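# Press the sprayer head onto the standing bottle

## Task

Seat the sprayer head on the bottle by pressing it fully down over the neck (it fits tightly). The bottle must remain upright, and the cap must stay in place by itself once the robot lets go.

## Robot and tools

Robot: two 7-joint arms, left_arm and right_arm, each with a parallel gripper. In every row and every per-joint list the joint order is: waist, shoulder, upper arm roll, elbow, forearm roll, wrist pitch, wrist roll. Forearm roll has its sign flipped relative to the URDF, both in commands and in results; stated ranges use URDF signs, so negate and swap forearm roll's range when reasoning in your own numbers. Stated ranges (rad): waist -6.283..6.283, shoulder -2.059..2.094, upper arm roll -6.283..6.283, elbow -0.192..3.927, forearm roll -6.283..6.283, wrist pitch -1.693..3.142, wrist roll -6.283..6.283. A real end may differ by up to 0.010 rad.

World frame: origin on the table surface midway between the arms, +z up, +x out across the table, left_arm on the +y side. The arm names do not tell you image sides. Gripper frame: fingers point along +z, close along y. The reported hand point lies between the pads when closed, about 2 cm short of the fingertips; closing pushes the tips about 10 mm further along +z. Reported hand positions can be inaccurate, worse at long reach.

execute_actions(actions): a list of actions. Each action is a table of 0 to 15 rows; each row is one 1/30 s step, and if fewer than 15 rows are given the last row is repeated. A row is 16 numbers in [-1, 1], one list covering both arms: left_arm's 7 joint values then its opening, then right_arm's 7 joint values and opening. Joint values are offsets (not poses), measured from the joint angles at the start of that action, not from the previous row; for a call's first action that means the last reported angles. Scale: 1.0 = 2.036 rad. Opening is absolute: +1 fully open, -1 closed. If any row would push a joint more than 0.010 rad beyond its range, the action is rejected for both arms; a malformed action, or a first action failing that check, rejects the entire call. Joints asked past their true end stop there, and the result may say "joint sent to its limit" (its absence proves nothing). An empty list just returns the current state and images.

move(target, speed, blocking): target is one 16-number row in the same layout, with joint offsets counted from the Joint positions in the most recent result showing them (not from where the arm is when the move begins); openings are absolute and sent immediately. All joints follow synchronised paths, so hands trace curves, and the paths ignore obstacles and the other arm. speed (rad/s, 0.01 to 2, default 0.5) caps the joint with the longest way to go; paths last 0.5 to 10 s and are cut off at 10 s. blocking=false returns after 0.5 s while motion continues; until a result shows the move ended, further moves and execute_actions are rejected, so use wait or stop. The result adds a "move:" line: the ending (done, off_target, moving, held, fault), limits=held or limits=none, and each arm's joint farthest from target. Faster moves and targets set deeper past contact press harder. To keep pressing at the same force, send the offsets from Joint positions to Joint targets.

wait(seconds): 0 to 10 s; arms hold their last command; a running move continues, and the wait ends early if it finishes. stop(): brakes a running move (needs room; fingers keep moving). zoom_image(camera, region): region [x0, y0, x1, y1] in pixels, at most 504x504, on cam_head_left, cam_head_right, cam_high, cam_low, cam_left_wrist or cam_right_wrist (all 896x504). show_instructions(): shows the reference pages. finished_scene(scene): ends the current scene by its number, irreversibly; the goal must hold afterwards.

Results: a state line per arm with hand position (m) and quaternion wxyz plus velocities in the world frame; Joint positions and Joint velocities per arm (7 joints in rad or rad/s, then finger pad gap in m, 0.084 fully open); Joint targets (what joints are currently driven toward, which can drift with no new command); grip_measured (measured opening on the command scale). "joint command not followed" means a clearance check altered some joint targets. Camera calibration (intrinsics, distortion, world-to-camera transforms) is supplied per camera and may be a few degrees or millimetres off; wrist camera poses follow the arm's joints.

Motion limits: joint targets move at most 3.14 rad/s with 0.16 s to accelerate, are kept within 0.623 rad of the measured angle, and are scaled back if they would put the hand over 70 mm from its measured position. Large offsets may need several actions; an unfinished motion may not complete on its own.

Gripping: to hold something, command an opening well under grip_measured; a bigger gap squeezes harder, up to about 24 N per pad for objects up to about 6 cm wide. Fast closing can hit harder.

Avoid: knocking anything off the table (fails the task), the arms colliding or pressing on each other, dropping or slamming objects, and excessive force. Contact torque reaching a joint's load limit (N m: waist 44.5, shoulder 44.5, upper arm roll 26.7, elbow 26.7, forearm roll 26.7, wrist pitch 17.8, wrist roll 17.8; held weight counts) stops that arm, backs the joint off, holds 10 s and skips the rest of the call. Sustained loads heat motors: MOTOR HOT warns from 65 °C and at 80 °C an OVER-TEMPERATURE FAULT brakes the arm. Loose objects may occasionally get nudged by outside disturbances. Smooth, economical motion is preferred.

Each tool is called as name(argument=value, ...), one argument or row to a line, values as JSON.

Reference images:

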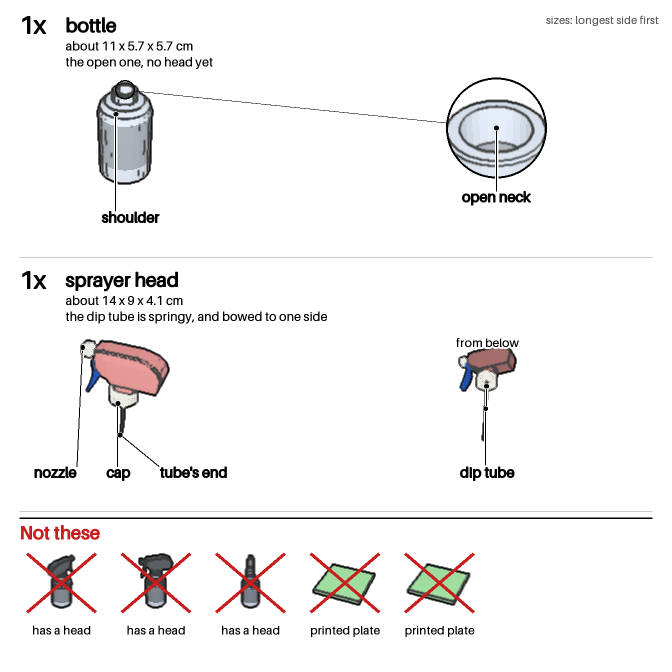

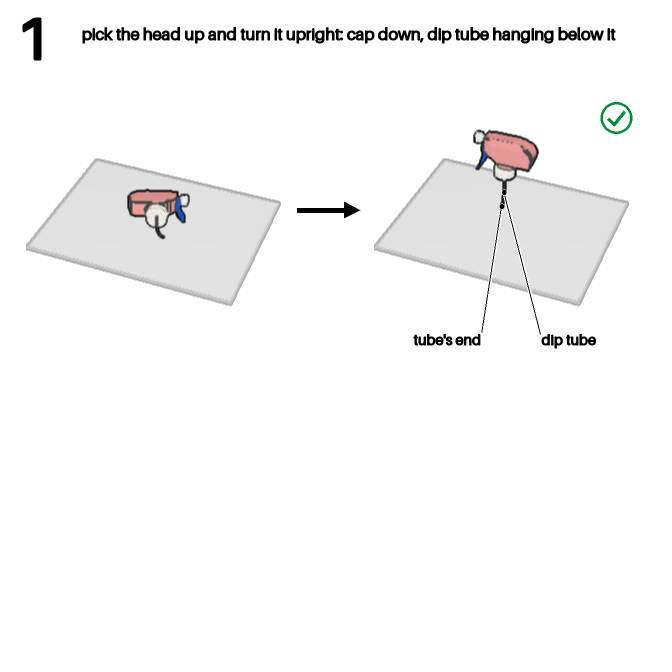

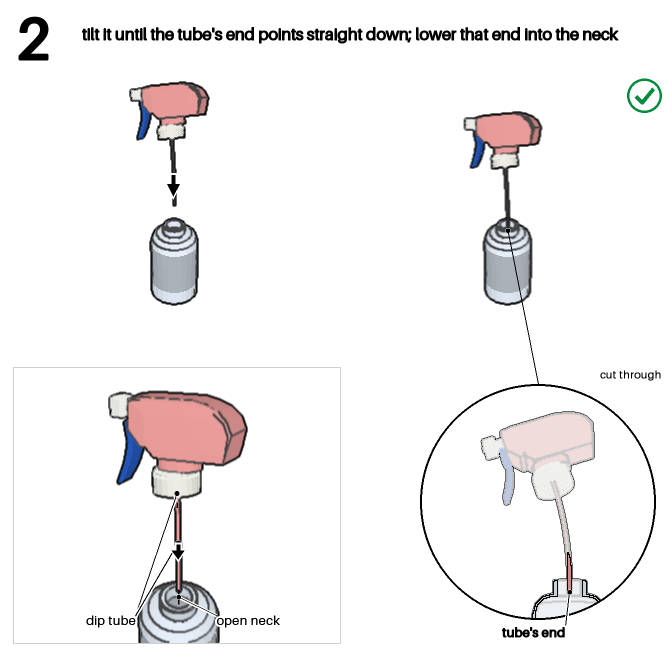

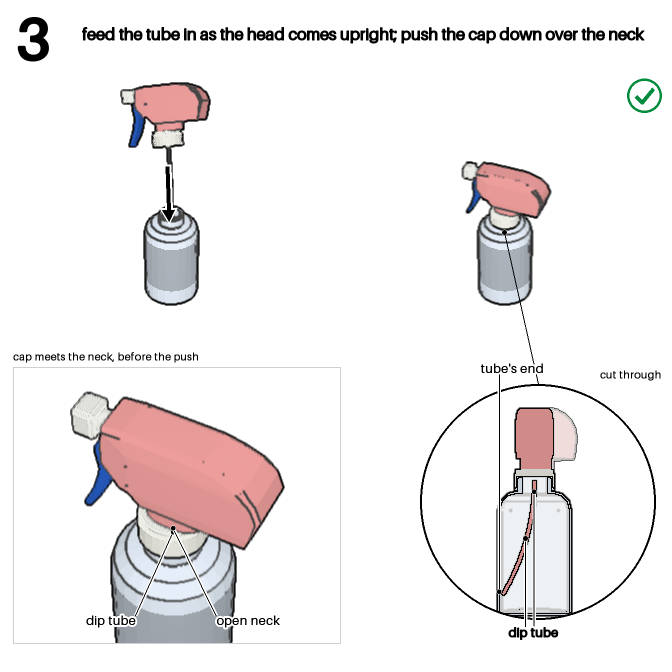

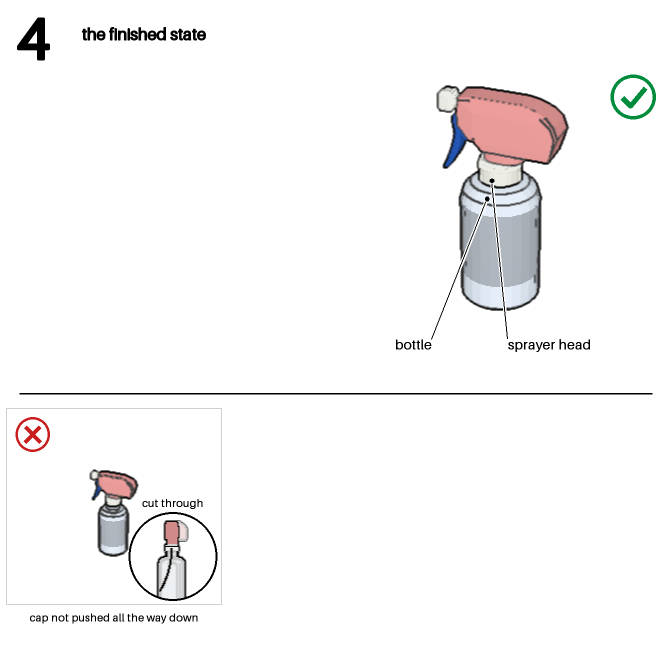

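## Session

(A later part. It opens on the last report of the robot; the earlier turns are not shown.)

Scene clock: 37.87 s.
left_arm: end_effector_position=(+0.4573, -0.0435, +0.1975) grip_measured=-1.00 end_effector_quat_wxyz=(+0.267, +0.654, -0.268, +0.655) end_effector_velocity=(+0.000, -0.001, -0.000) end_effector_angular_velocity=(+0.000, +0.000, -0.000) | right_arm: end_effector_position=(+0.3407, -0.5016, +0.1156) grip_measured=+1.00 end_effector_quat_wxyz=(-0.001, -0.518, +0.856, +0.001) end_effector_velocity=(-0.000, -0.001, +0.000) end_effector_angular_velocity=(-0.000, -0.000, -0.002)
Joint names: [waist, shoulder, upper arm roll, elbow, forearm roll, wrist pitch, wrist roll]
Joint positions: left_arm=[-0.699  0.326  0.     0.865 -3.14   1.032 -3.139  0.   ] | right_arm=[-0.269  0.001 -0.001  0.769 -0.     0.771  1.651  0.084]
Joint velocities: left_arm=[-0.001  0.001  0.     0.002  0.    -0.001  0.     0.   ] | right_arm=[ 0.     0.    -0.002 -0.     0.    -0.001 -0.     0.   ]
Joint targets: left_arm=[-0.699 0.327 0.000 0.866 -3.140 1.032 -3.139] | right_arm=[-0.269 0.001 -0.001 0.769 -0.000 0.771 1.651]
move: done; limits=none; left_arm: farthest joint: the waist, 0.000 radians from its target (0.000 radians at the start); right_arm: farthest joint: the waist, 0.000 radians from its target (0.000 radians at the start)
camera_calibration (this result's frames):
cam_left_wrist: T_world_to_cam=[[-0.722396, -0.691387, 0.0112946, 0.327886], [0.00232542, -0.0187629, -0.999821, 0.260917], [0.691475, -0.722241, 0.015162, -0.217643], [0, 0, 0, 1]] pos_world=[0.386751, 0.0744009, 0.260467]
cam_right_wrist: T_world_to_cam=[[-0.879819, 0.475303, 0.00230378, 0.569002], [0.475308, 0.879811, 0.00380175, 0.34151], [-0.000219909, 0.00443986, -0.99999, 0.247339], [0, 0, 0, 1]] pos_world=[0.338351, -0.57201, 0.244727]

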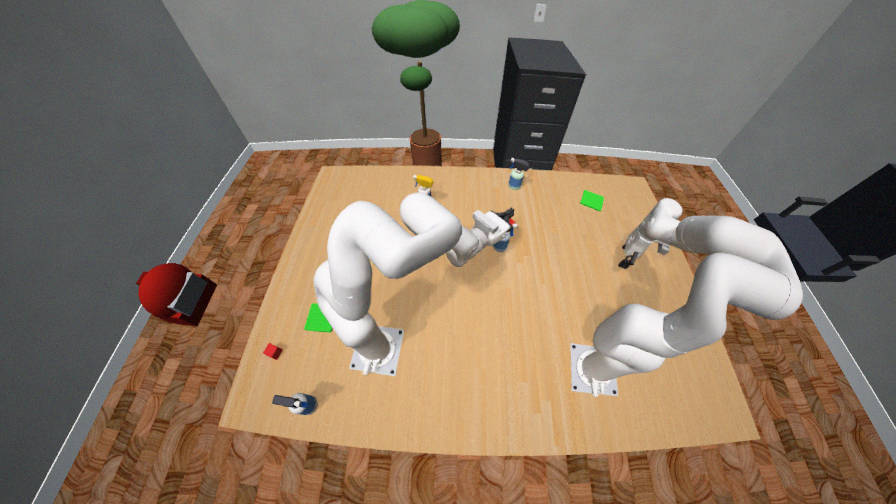

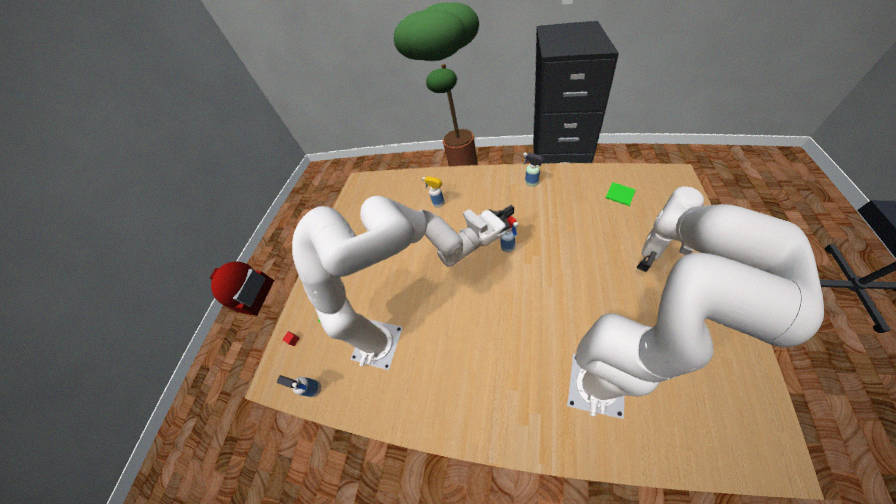

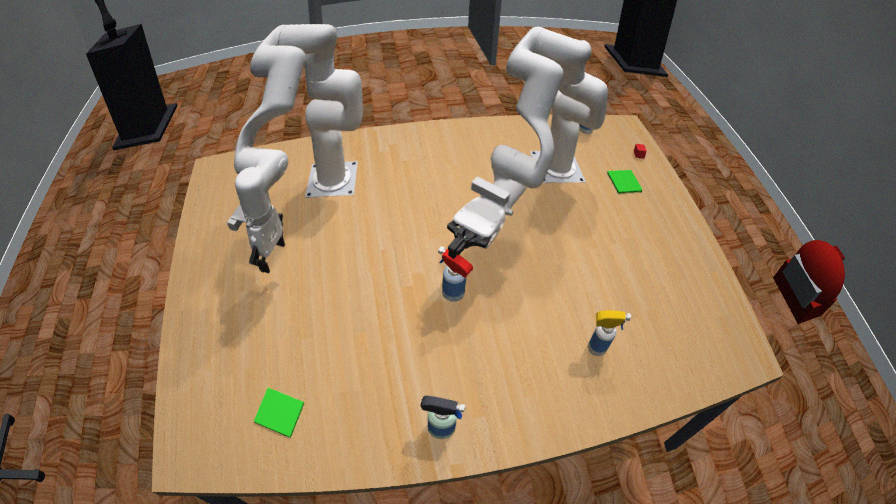

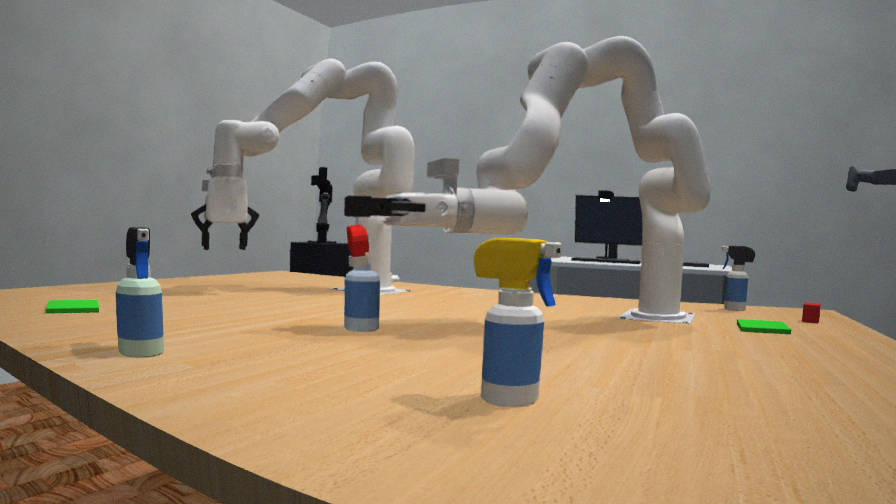

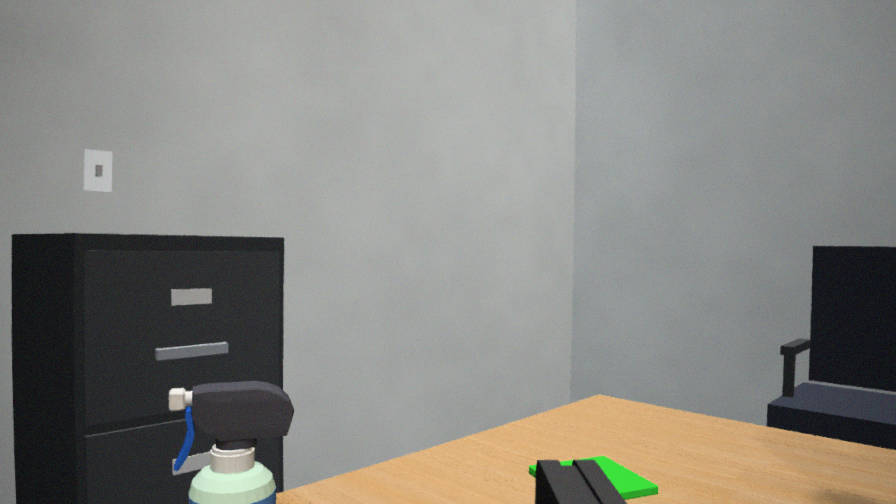

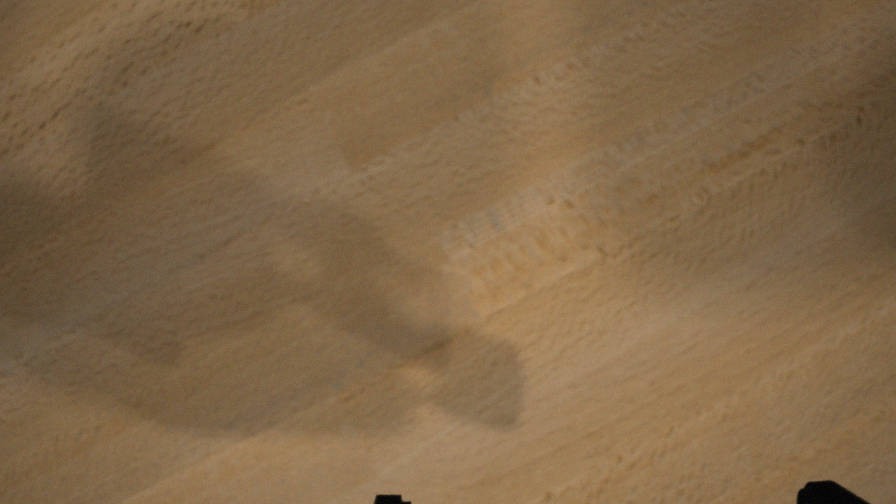

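move(
  target=[0,0.0205,0,0,0,0.0205,0,-0.8,0,0,0,0,0,0,0,1],
  speed=0.04,
)

move(
  target=[-0.005,-0.008,0,-0.017,0,0.009,0,-0.8,0,0,0,0,0,0,0,1],
  speed=0.02,
)

zoom_image(
  camera="cam_low",
  region=[320,190,420,290],
)

zoom_image(
  camera="cam_high",
  region=[425,240,485,300],
)

Scene clock: 39.70 s.
left_arm: end_effector_position=(+0.4577, -0.0439, +0.1832) grip_measured=-0.82 end_effector_quat_wxyz=(+0.267, +0.653, -0.267, +0.656) end_effector_velocity=(-0.001, -0.000, -0.001) end_effector_angular_velocity=(-0.000, +0.000, -0.001) | right_arm: end_effector_position=(+0.3407, -0.5016, +0.1156) grip_measured=+1.00 end_effector_quat_wxyz=(-0.001, -0.518, +0.856, +0.001) end_effector_velocity=(+0.000, +0.000, +0.000) end_effector_angular_velocity=(-0.000, -0.000, +0.001)
Joint names: [waist, shoulder, upper arm roll, elbow, forearm roll, wrist pitch, wrist roll]
Joint positions: left_arm=[-0.699  0.367  0.     0.867 -3.14   1.074 -3.139  0.008] | right_arm=[-0.269  0.001 -0.001  0.769 -0.     0.771  1.651  0.084]
Joint velocities: left_arm=[-0.001  0.002 -0.    -0.001  0.     0.002 -0.    -0.   ] | right_arm=[-0.    -0.     0.001  0.     0.     0.    -0.     0.   ]
Joint targets: left_arm=[-0.699 0.368 0.000 0.865 -3.140 1.073 -3.139] | right_arm=[-0.269 0.001 -0.001 0.769 -0.000 0.771 1.651]
move: done; limits=none; left_arm: farthest joint: the elbow, 0.002 radians from its target (0.001 radians at the start); right_arm: farthest joint: the waist, 0.000 radians from its target (0.000 radians at the start)
camera_calibration (this result's frames):
cam_left_wrist: T_world_to_cam=[[-0.722312, -0.691478, 0.0111666, 0.328135], [0.00491948, -0.0212839, -0.999761, 0.245213], [0.69155, -0.722084, 0.0187753, -0.218693], [0, 0, 0, 1]] pos_world=[0.387047, 0.074202, 0.245597]
cam_right_wrist: T_world_to_cam=[[-0.879819, 0.475302, 0.00230355, 0.569002], [0.475308, 0.879811, 0.00380175, 0.34151], [-0.00021971, 0.00443976, -0.99999, 0.247338], [0, 0, 0, 1]] pos_world=[0.338351, -0.57201, 0.244727]

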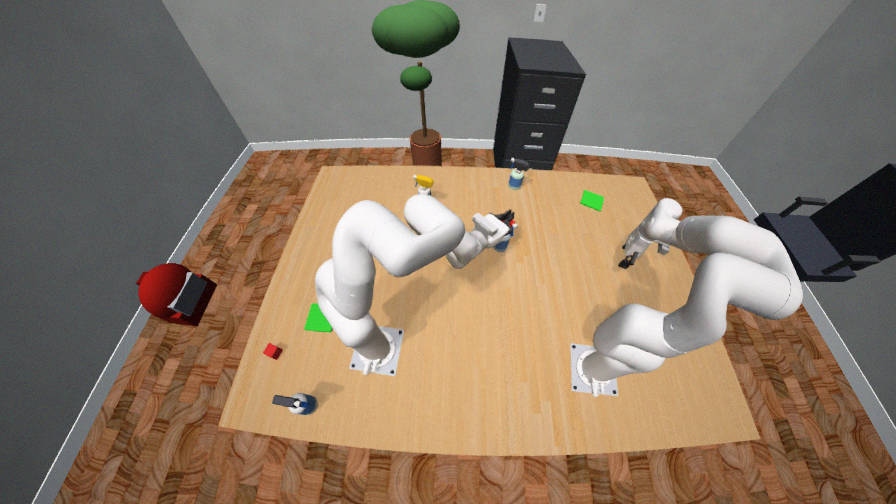

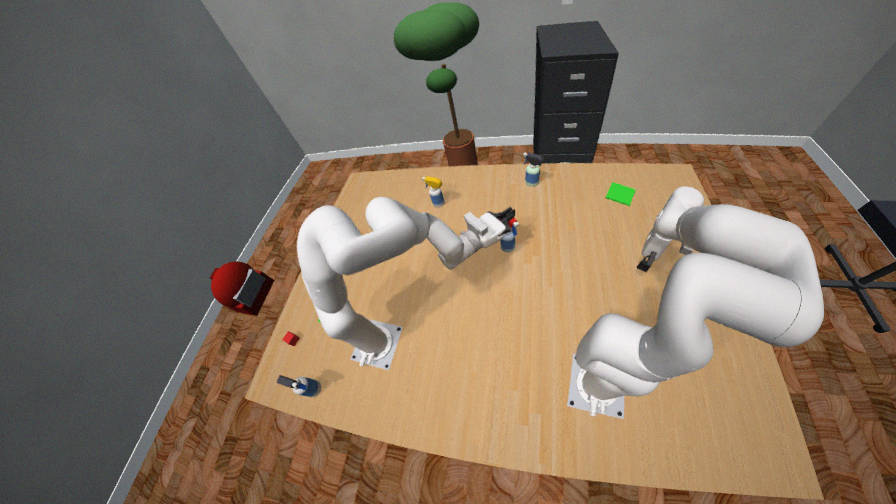

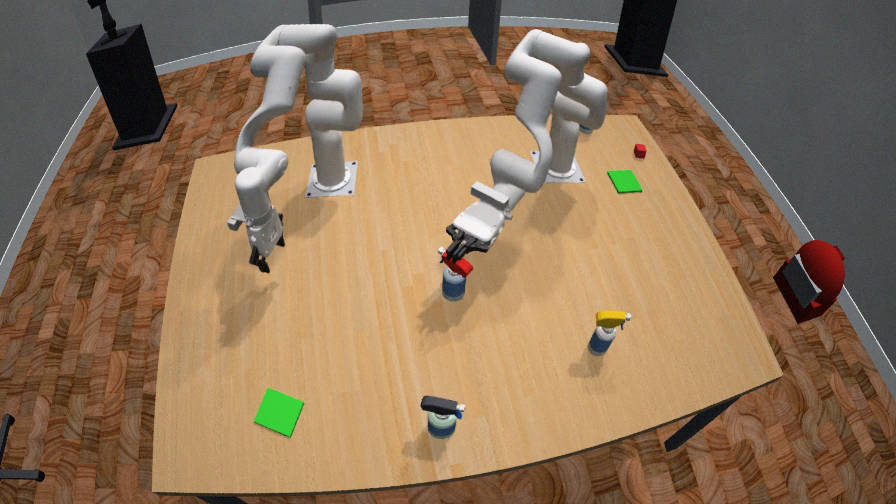

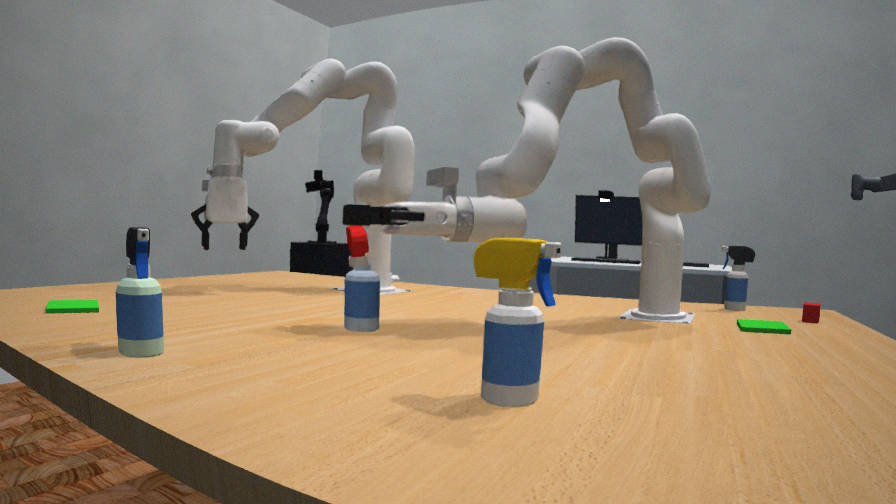

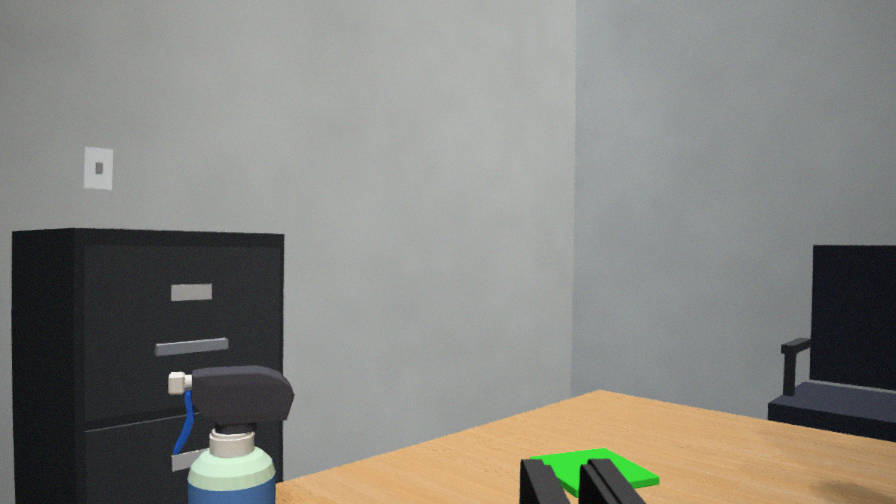

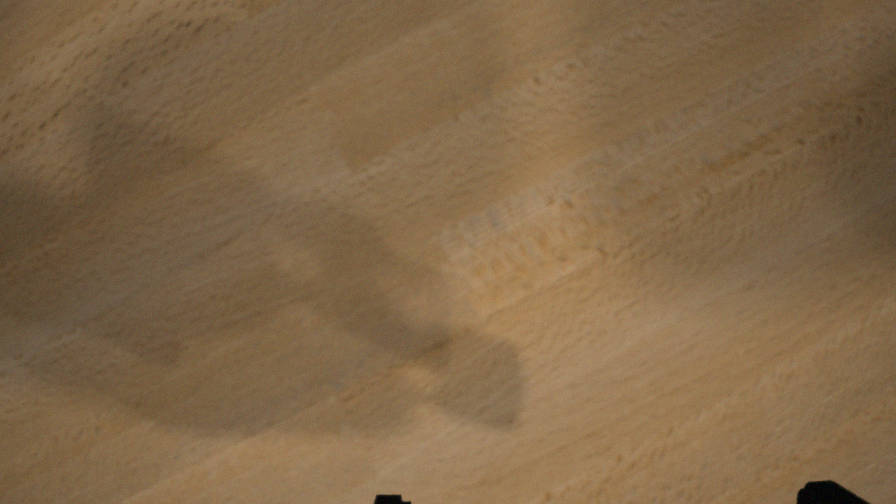

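Scene clock: 41.73 s.
left_arm: end_effector_position=(+0.4473, -0.0423, +0.1825) grip_measured=-0.82 end_effector_quat_wxyz=(+0.271, +0.651, -0.270, +0.655) end_effector_velocity=(-0.001, +0.001, -0.001) end_effector_angular_velocity=(+0.002, +0.002, +0.001) | right_arm: end_effector_position=(+0.3407, -0.5016, +0.1156) grip_measured=+1.00 end_effector_quat_wxyz=(-0.001, -0.518, +0.856, +0.001) end_effector_velocity=(-0.000, +0.000, -0.000) end_effector_angular_velocity=(+0.000, +0.001, -0.001)
Joint names: [waist, shoulder, upper arm roll, elbow, forearm roll, wrist pitch, wrist roll]
Joint positions: left_arm=[-0.709  0.35   0.     0.833 -3.14   1.093 -3.139  0.008] | right_arm=[-0.269  0.001 -0.001  0.769 -0.     0.771  1.651  0.084]
Joint velocities: left_arm=[ 0.    -0.    -0.    -0.003  0.001 -0.001 -0.     0.   ] | right_arm=[-0.    -0.     0.    -0.001 -0.     0.     0.001 -0.   ]
Joint targets: left_arm=[-0.710 0.351 0.000 0.832 -3.140 1.093 -3.139] | right_arm=[-0.269 0.001 -0.001 0.769 -0.000 0.771 1.651]
move: done; limits=none; left_arm: farthest joint: the shoulder, 0.001 radians from its target (0.016 radians at the start); right_arm: farthest joint: the waist, 0.000 radians from its target (0.000 radians at the start)
camera_calibration (this result's frames):
cam_left_wrist: T_world_to_cam=[[-0.729092, -0.684327, 0.0110247, 0.325046], [0.00639862, -0.022923, -0.999717, 0.24388], [0.684386, -0.728815, 0.0210917, -0.207779], [0, 0, 0, 1]] pos_world=[0.377628, 0.0765957, 0.24461]
cam_right_wrist: T_world_to_cam=[[-0.879819, 0.475302, 0.00230337, 0.569002], [0.475308, 0.879811, 0.00380183, 0.34151], [-0.000219511, 0.00443973, -0.99999, 0.247338], [0, 0, 0, 1]] pos_world=[0.338351, -0.57201, 0.244727]

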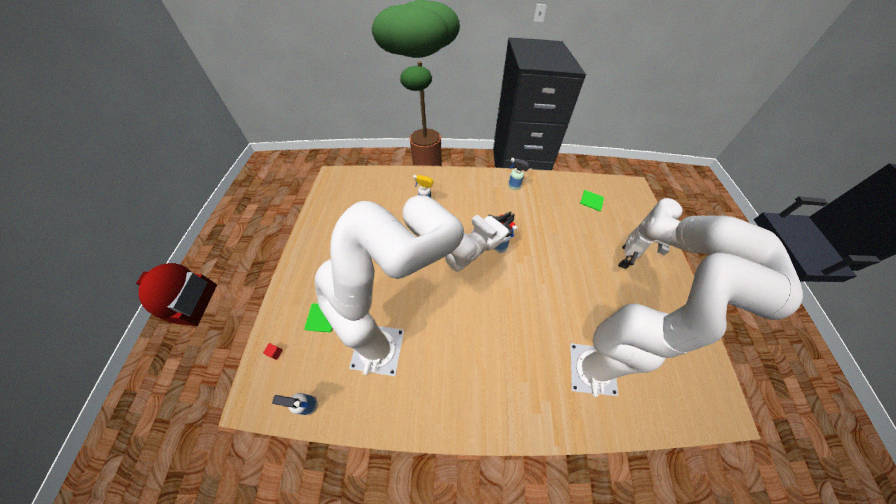

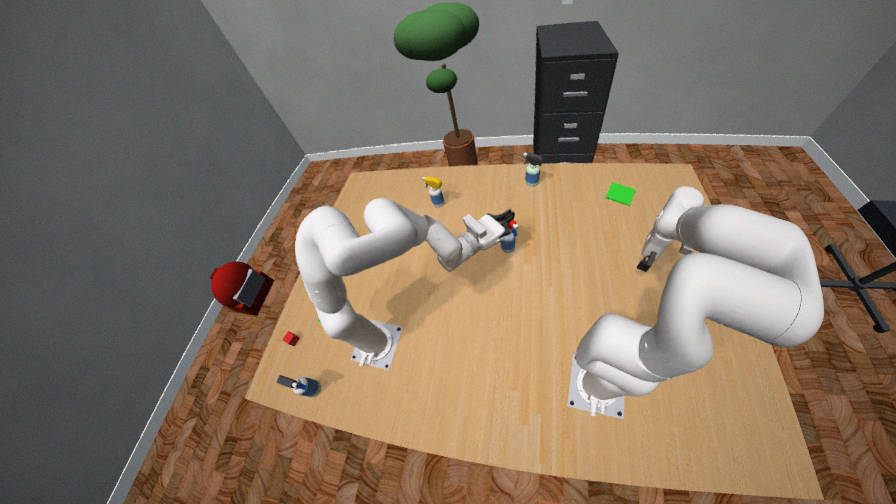

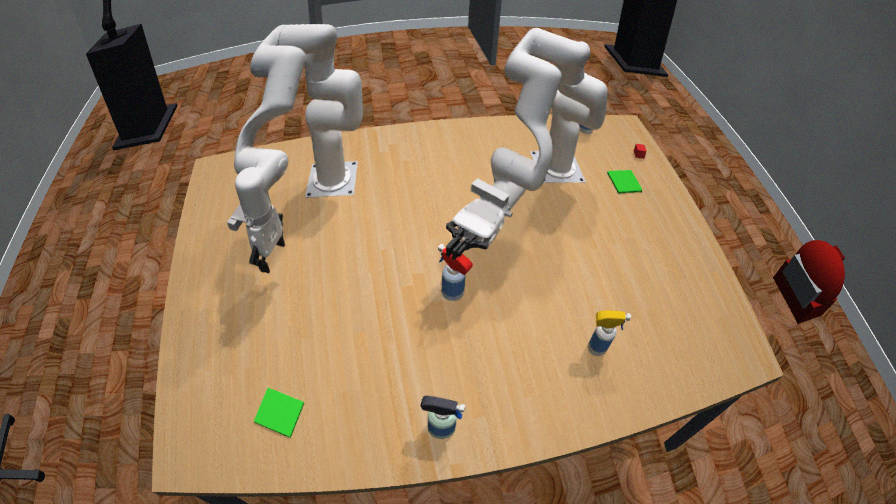

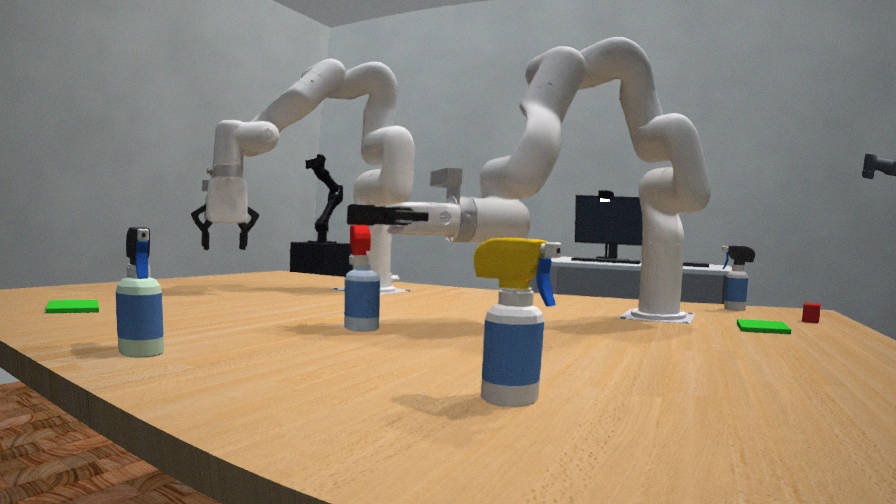

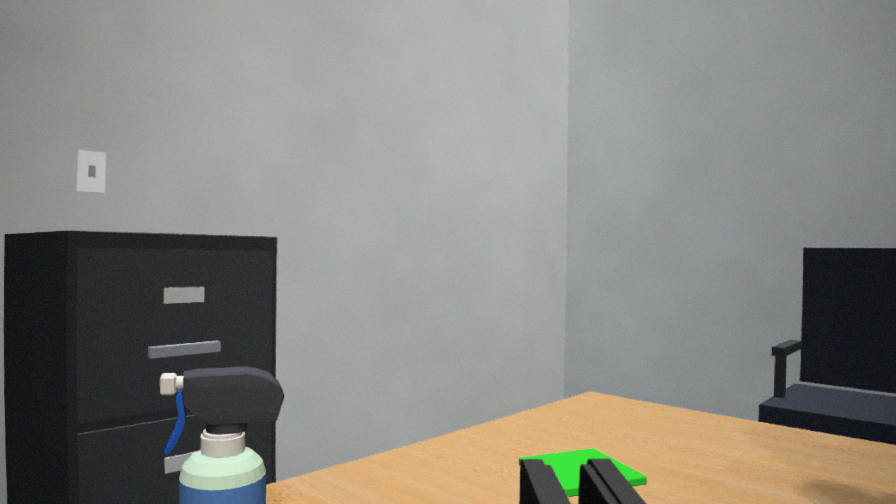

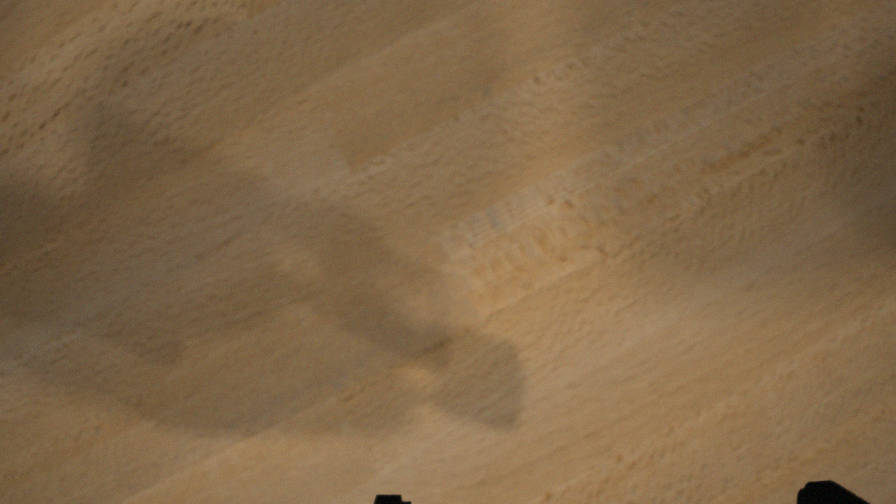

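Region (320, 190, 420, 290) of cam_low's 896x504 image, scaled by 5.040, with more detail than that image has.

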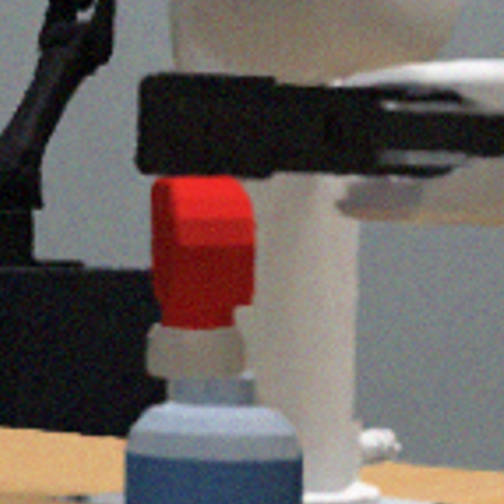

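Region (425, 240, 485, 300) of cam_high's 896x504 image, scaled by 8.400, with more detail than that image has.

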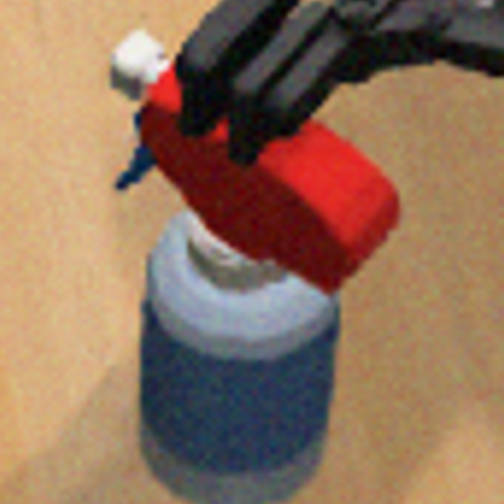

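Drag further.

move(
  target=[-0.003,-0.002,0,-0.011,0,0.007,0,-0.8,0,0,0,0,0,0,0,1],
  speed=0.02,
)

zoom_image(
  camera="cam_low",
  region=[320,190,420,290],
)

Scene clock: 43.37 s.
left_arm: end_effector_position=(+0.4414, -0.0417, +0.1817) grip_measured=-0.82 end_effector_quat_wxyz=(+0.274, +0.648, -0.271, +0.657) end_effector_velocity=(-0.001, -0.001, +0.000) end_effector_angular_velocity=(-0.001, -0.001, -0.002) | right_arm: end_effector_position=(+0.3407, -0.5016, +0.1156) grip_measured=+1.00 end_effector_quat_wxyz=(-0.001, -0.518, +0.856, +0.001) end_effector_velocity=(-0.000, -0.000, +0.000) end_effector_angular_velocity=(+0.000, -0.000, -0.001)
Joint names: [waist, shoulder, upper arm roll, elbow, forearm roll, wrist pitch, wrist roll]
Joint positions: left_arm=[-0.715  0.346  0.     0.814 -3.14   1.116 -3.139  0.008] | right_arm=[-0.269  0.001 -0.001  0.769 -0.     0.771  1.651  0.084]
Joint velocities: left_arm=[-0.002  0.    -0.    -0.001  0.     0.002  0.    -0.   ] | right_arm=[-0.    -0.    -0.001  0.    -0.     0.     0.    -0.   ]
Joint targets: left_arm=[-0.715 0.346 0.000 0.811 -3.140 1.108 -3.139] | right_arm=[-0.269 0.001 -0.001 0.769 -0.000 0.771 1.651]
move: done; limits=none; left_arm: farthest joint: the wrist pitch, 0.009 radians from its target (0.013 radians at the start); right_arm: farthest joint: the waist, 0.000 radians from its target (0.000 radians at the start)
camera_calibration (this result's frames):
cam_left_wrist: T_world_to_cam=[[-0.733217, -0.679909, 0.0107514, 0.323242], [0.0118654, -0.028601, -0.99952, 0.240513], [0.679891, -0.732738, 0.0290382, -0.202934], [0, 0, 0, 1]] pos_world=[0.372125, 0.0779565, 0.242815]
cam_right_wrist: T_world_to_cam=[[-0.879819, 0.475302, 0.00230305, 0.569002], [0.475308, 0.879811, 0.00380183, 0.34151], [-0.000219233, 0.00443958, -0.99999, 0.247338], [0, 0, 0, 1]] pos_world=[0.338351, -0.57201, 0.244727]

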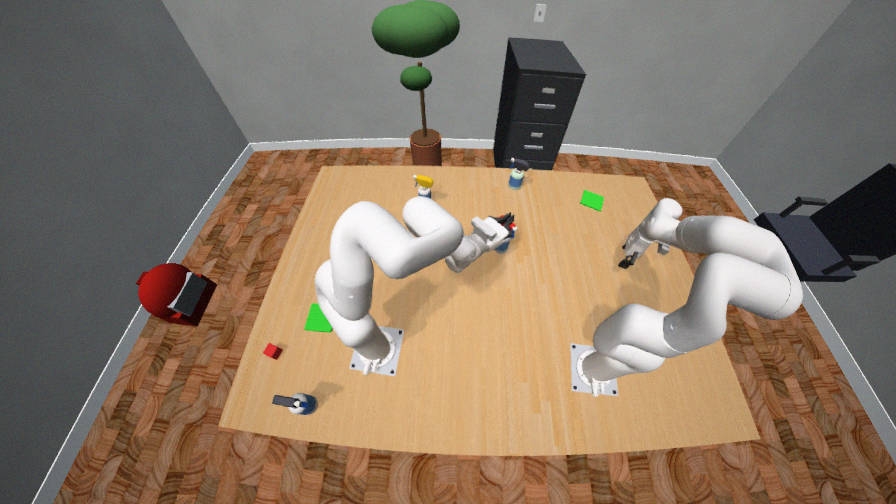

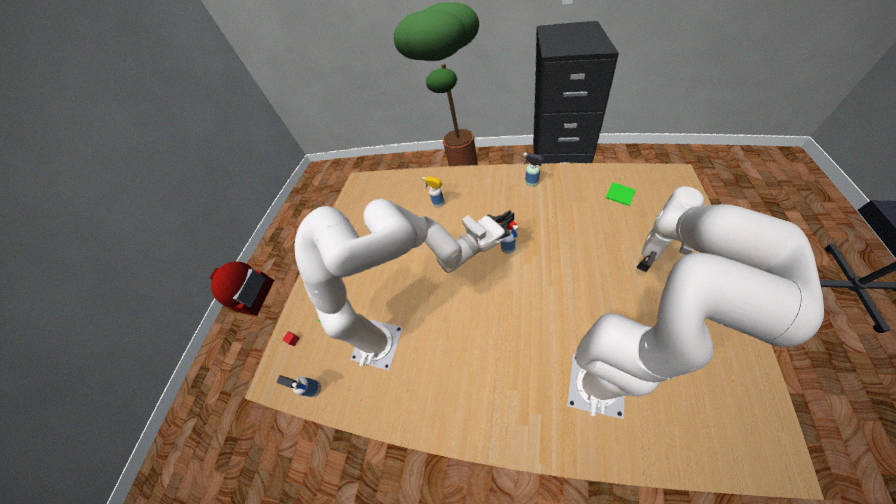

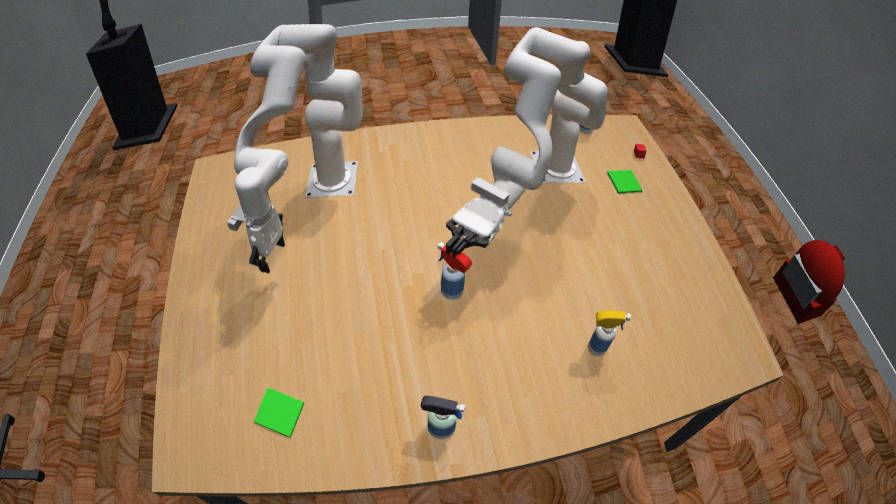

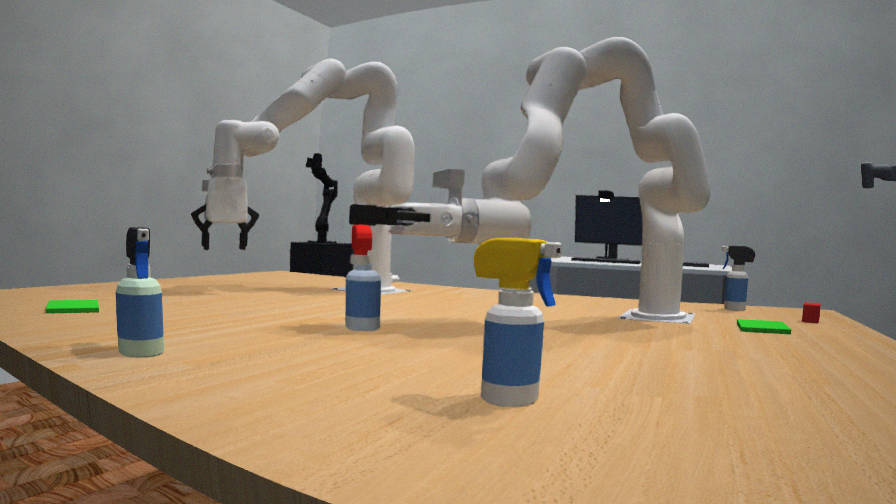

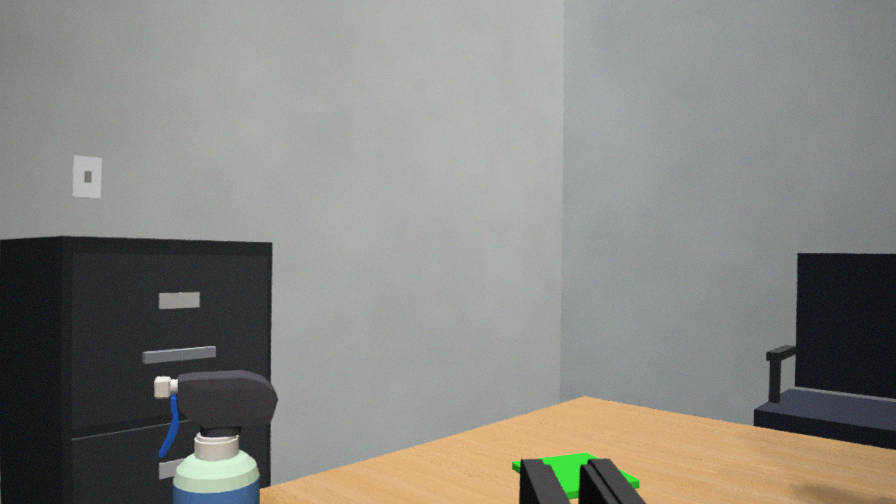

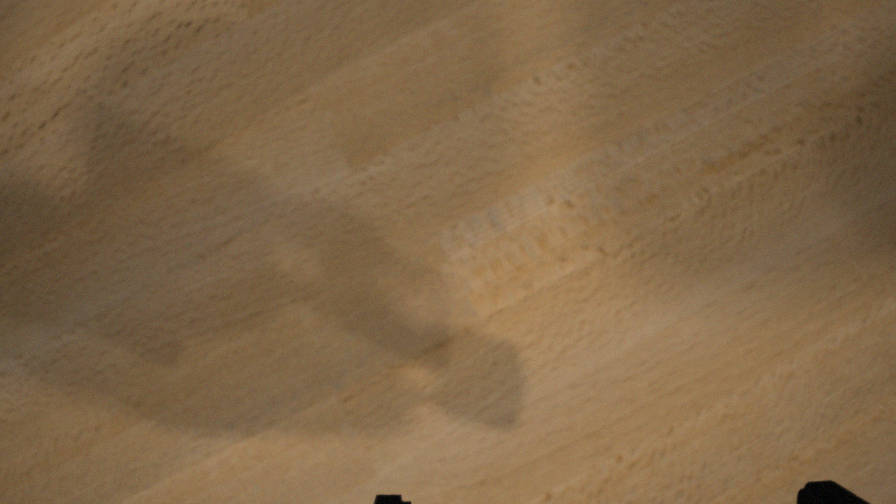

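Region (320, 190, 420, 290) of cam_low's 896x504 image, scaled by 5.040, with more detail than that image has.

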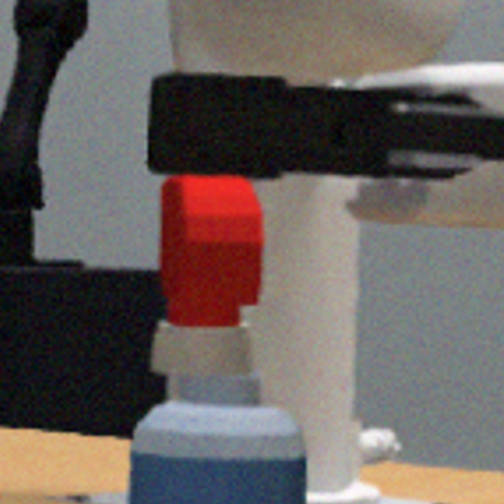

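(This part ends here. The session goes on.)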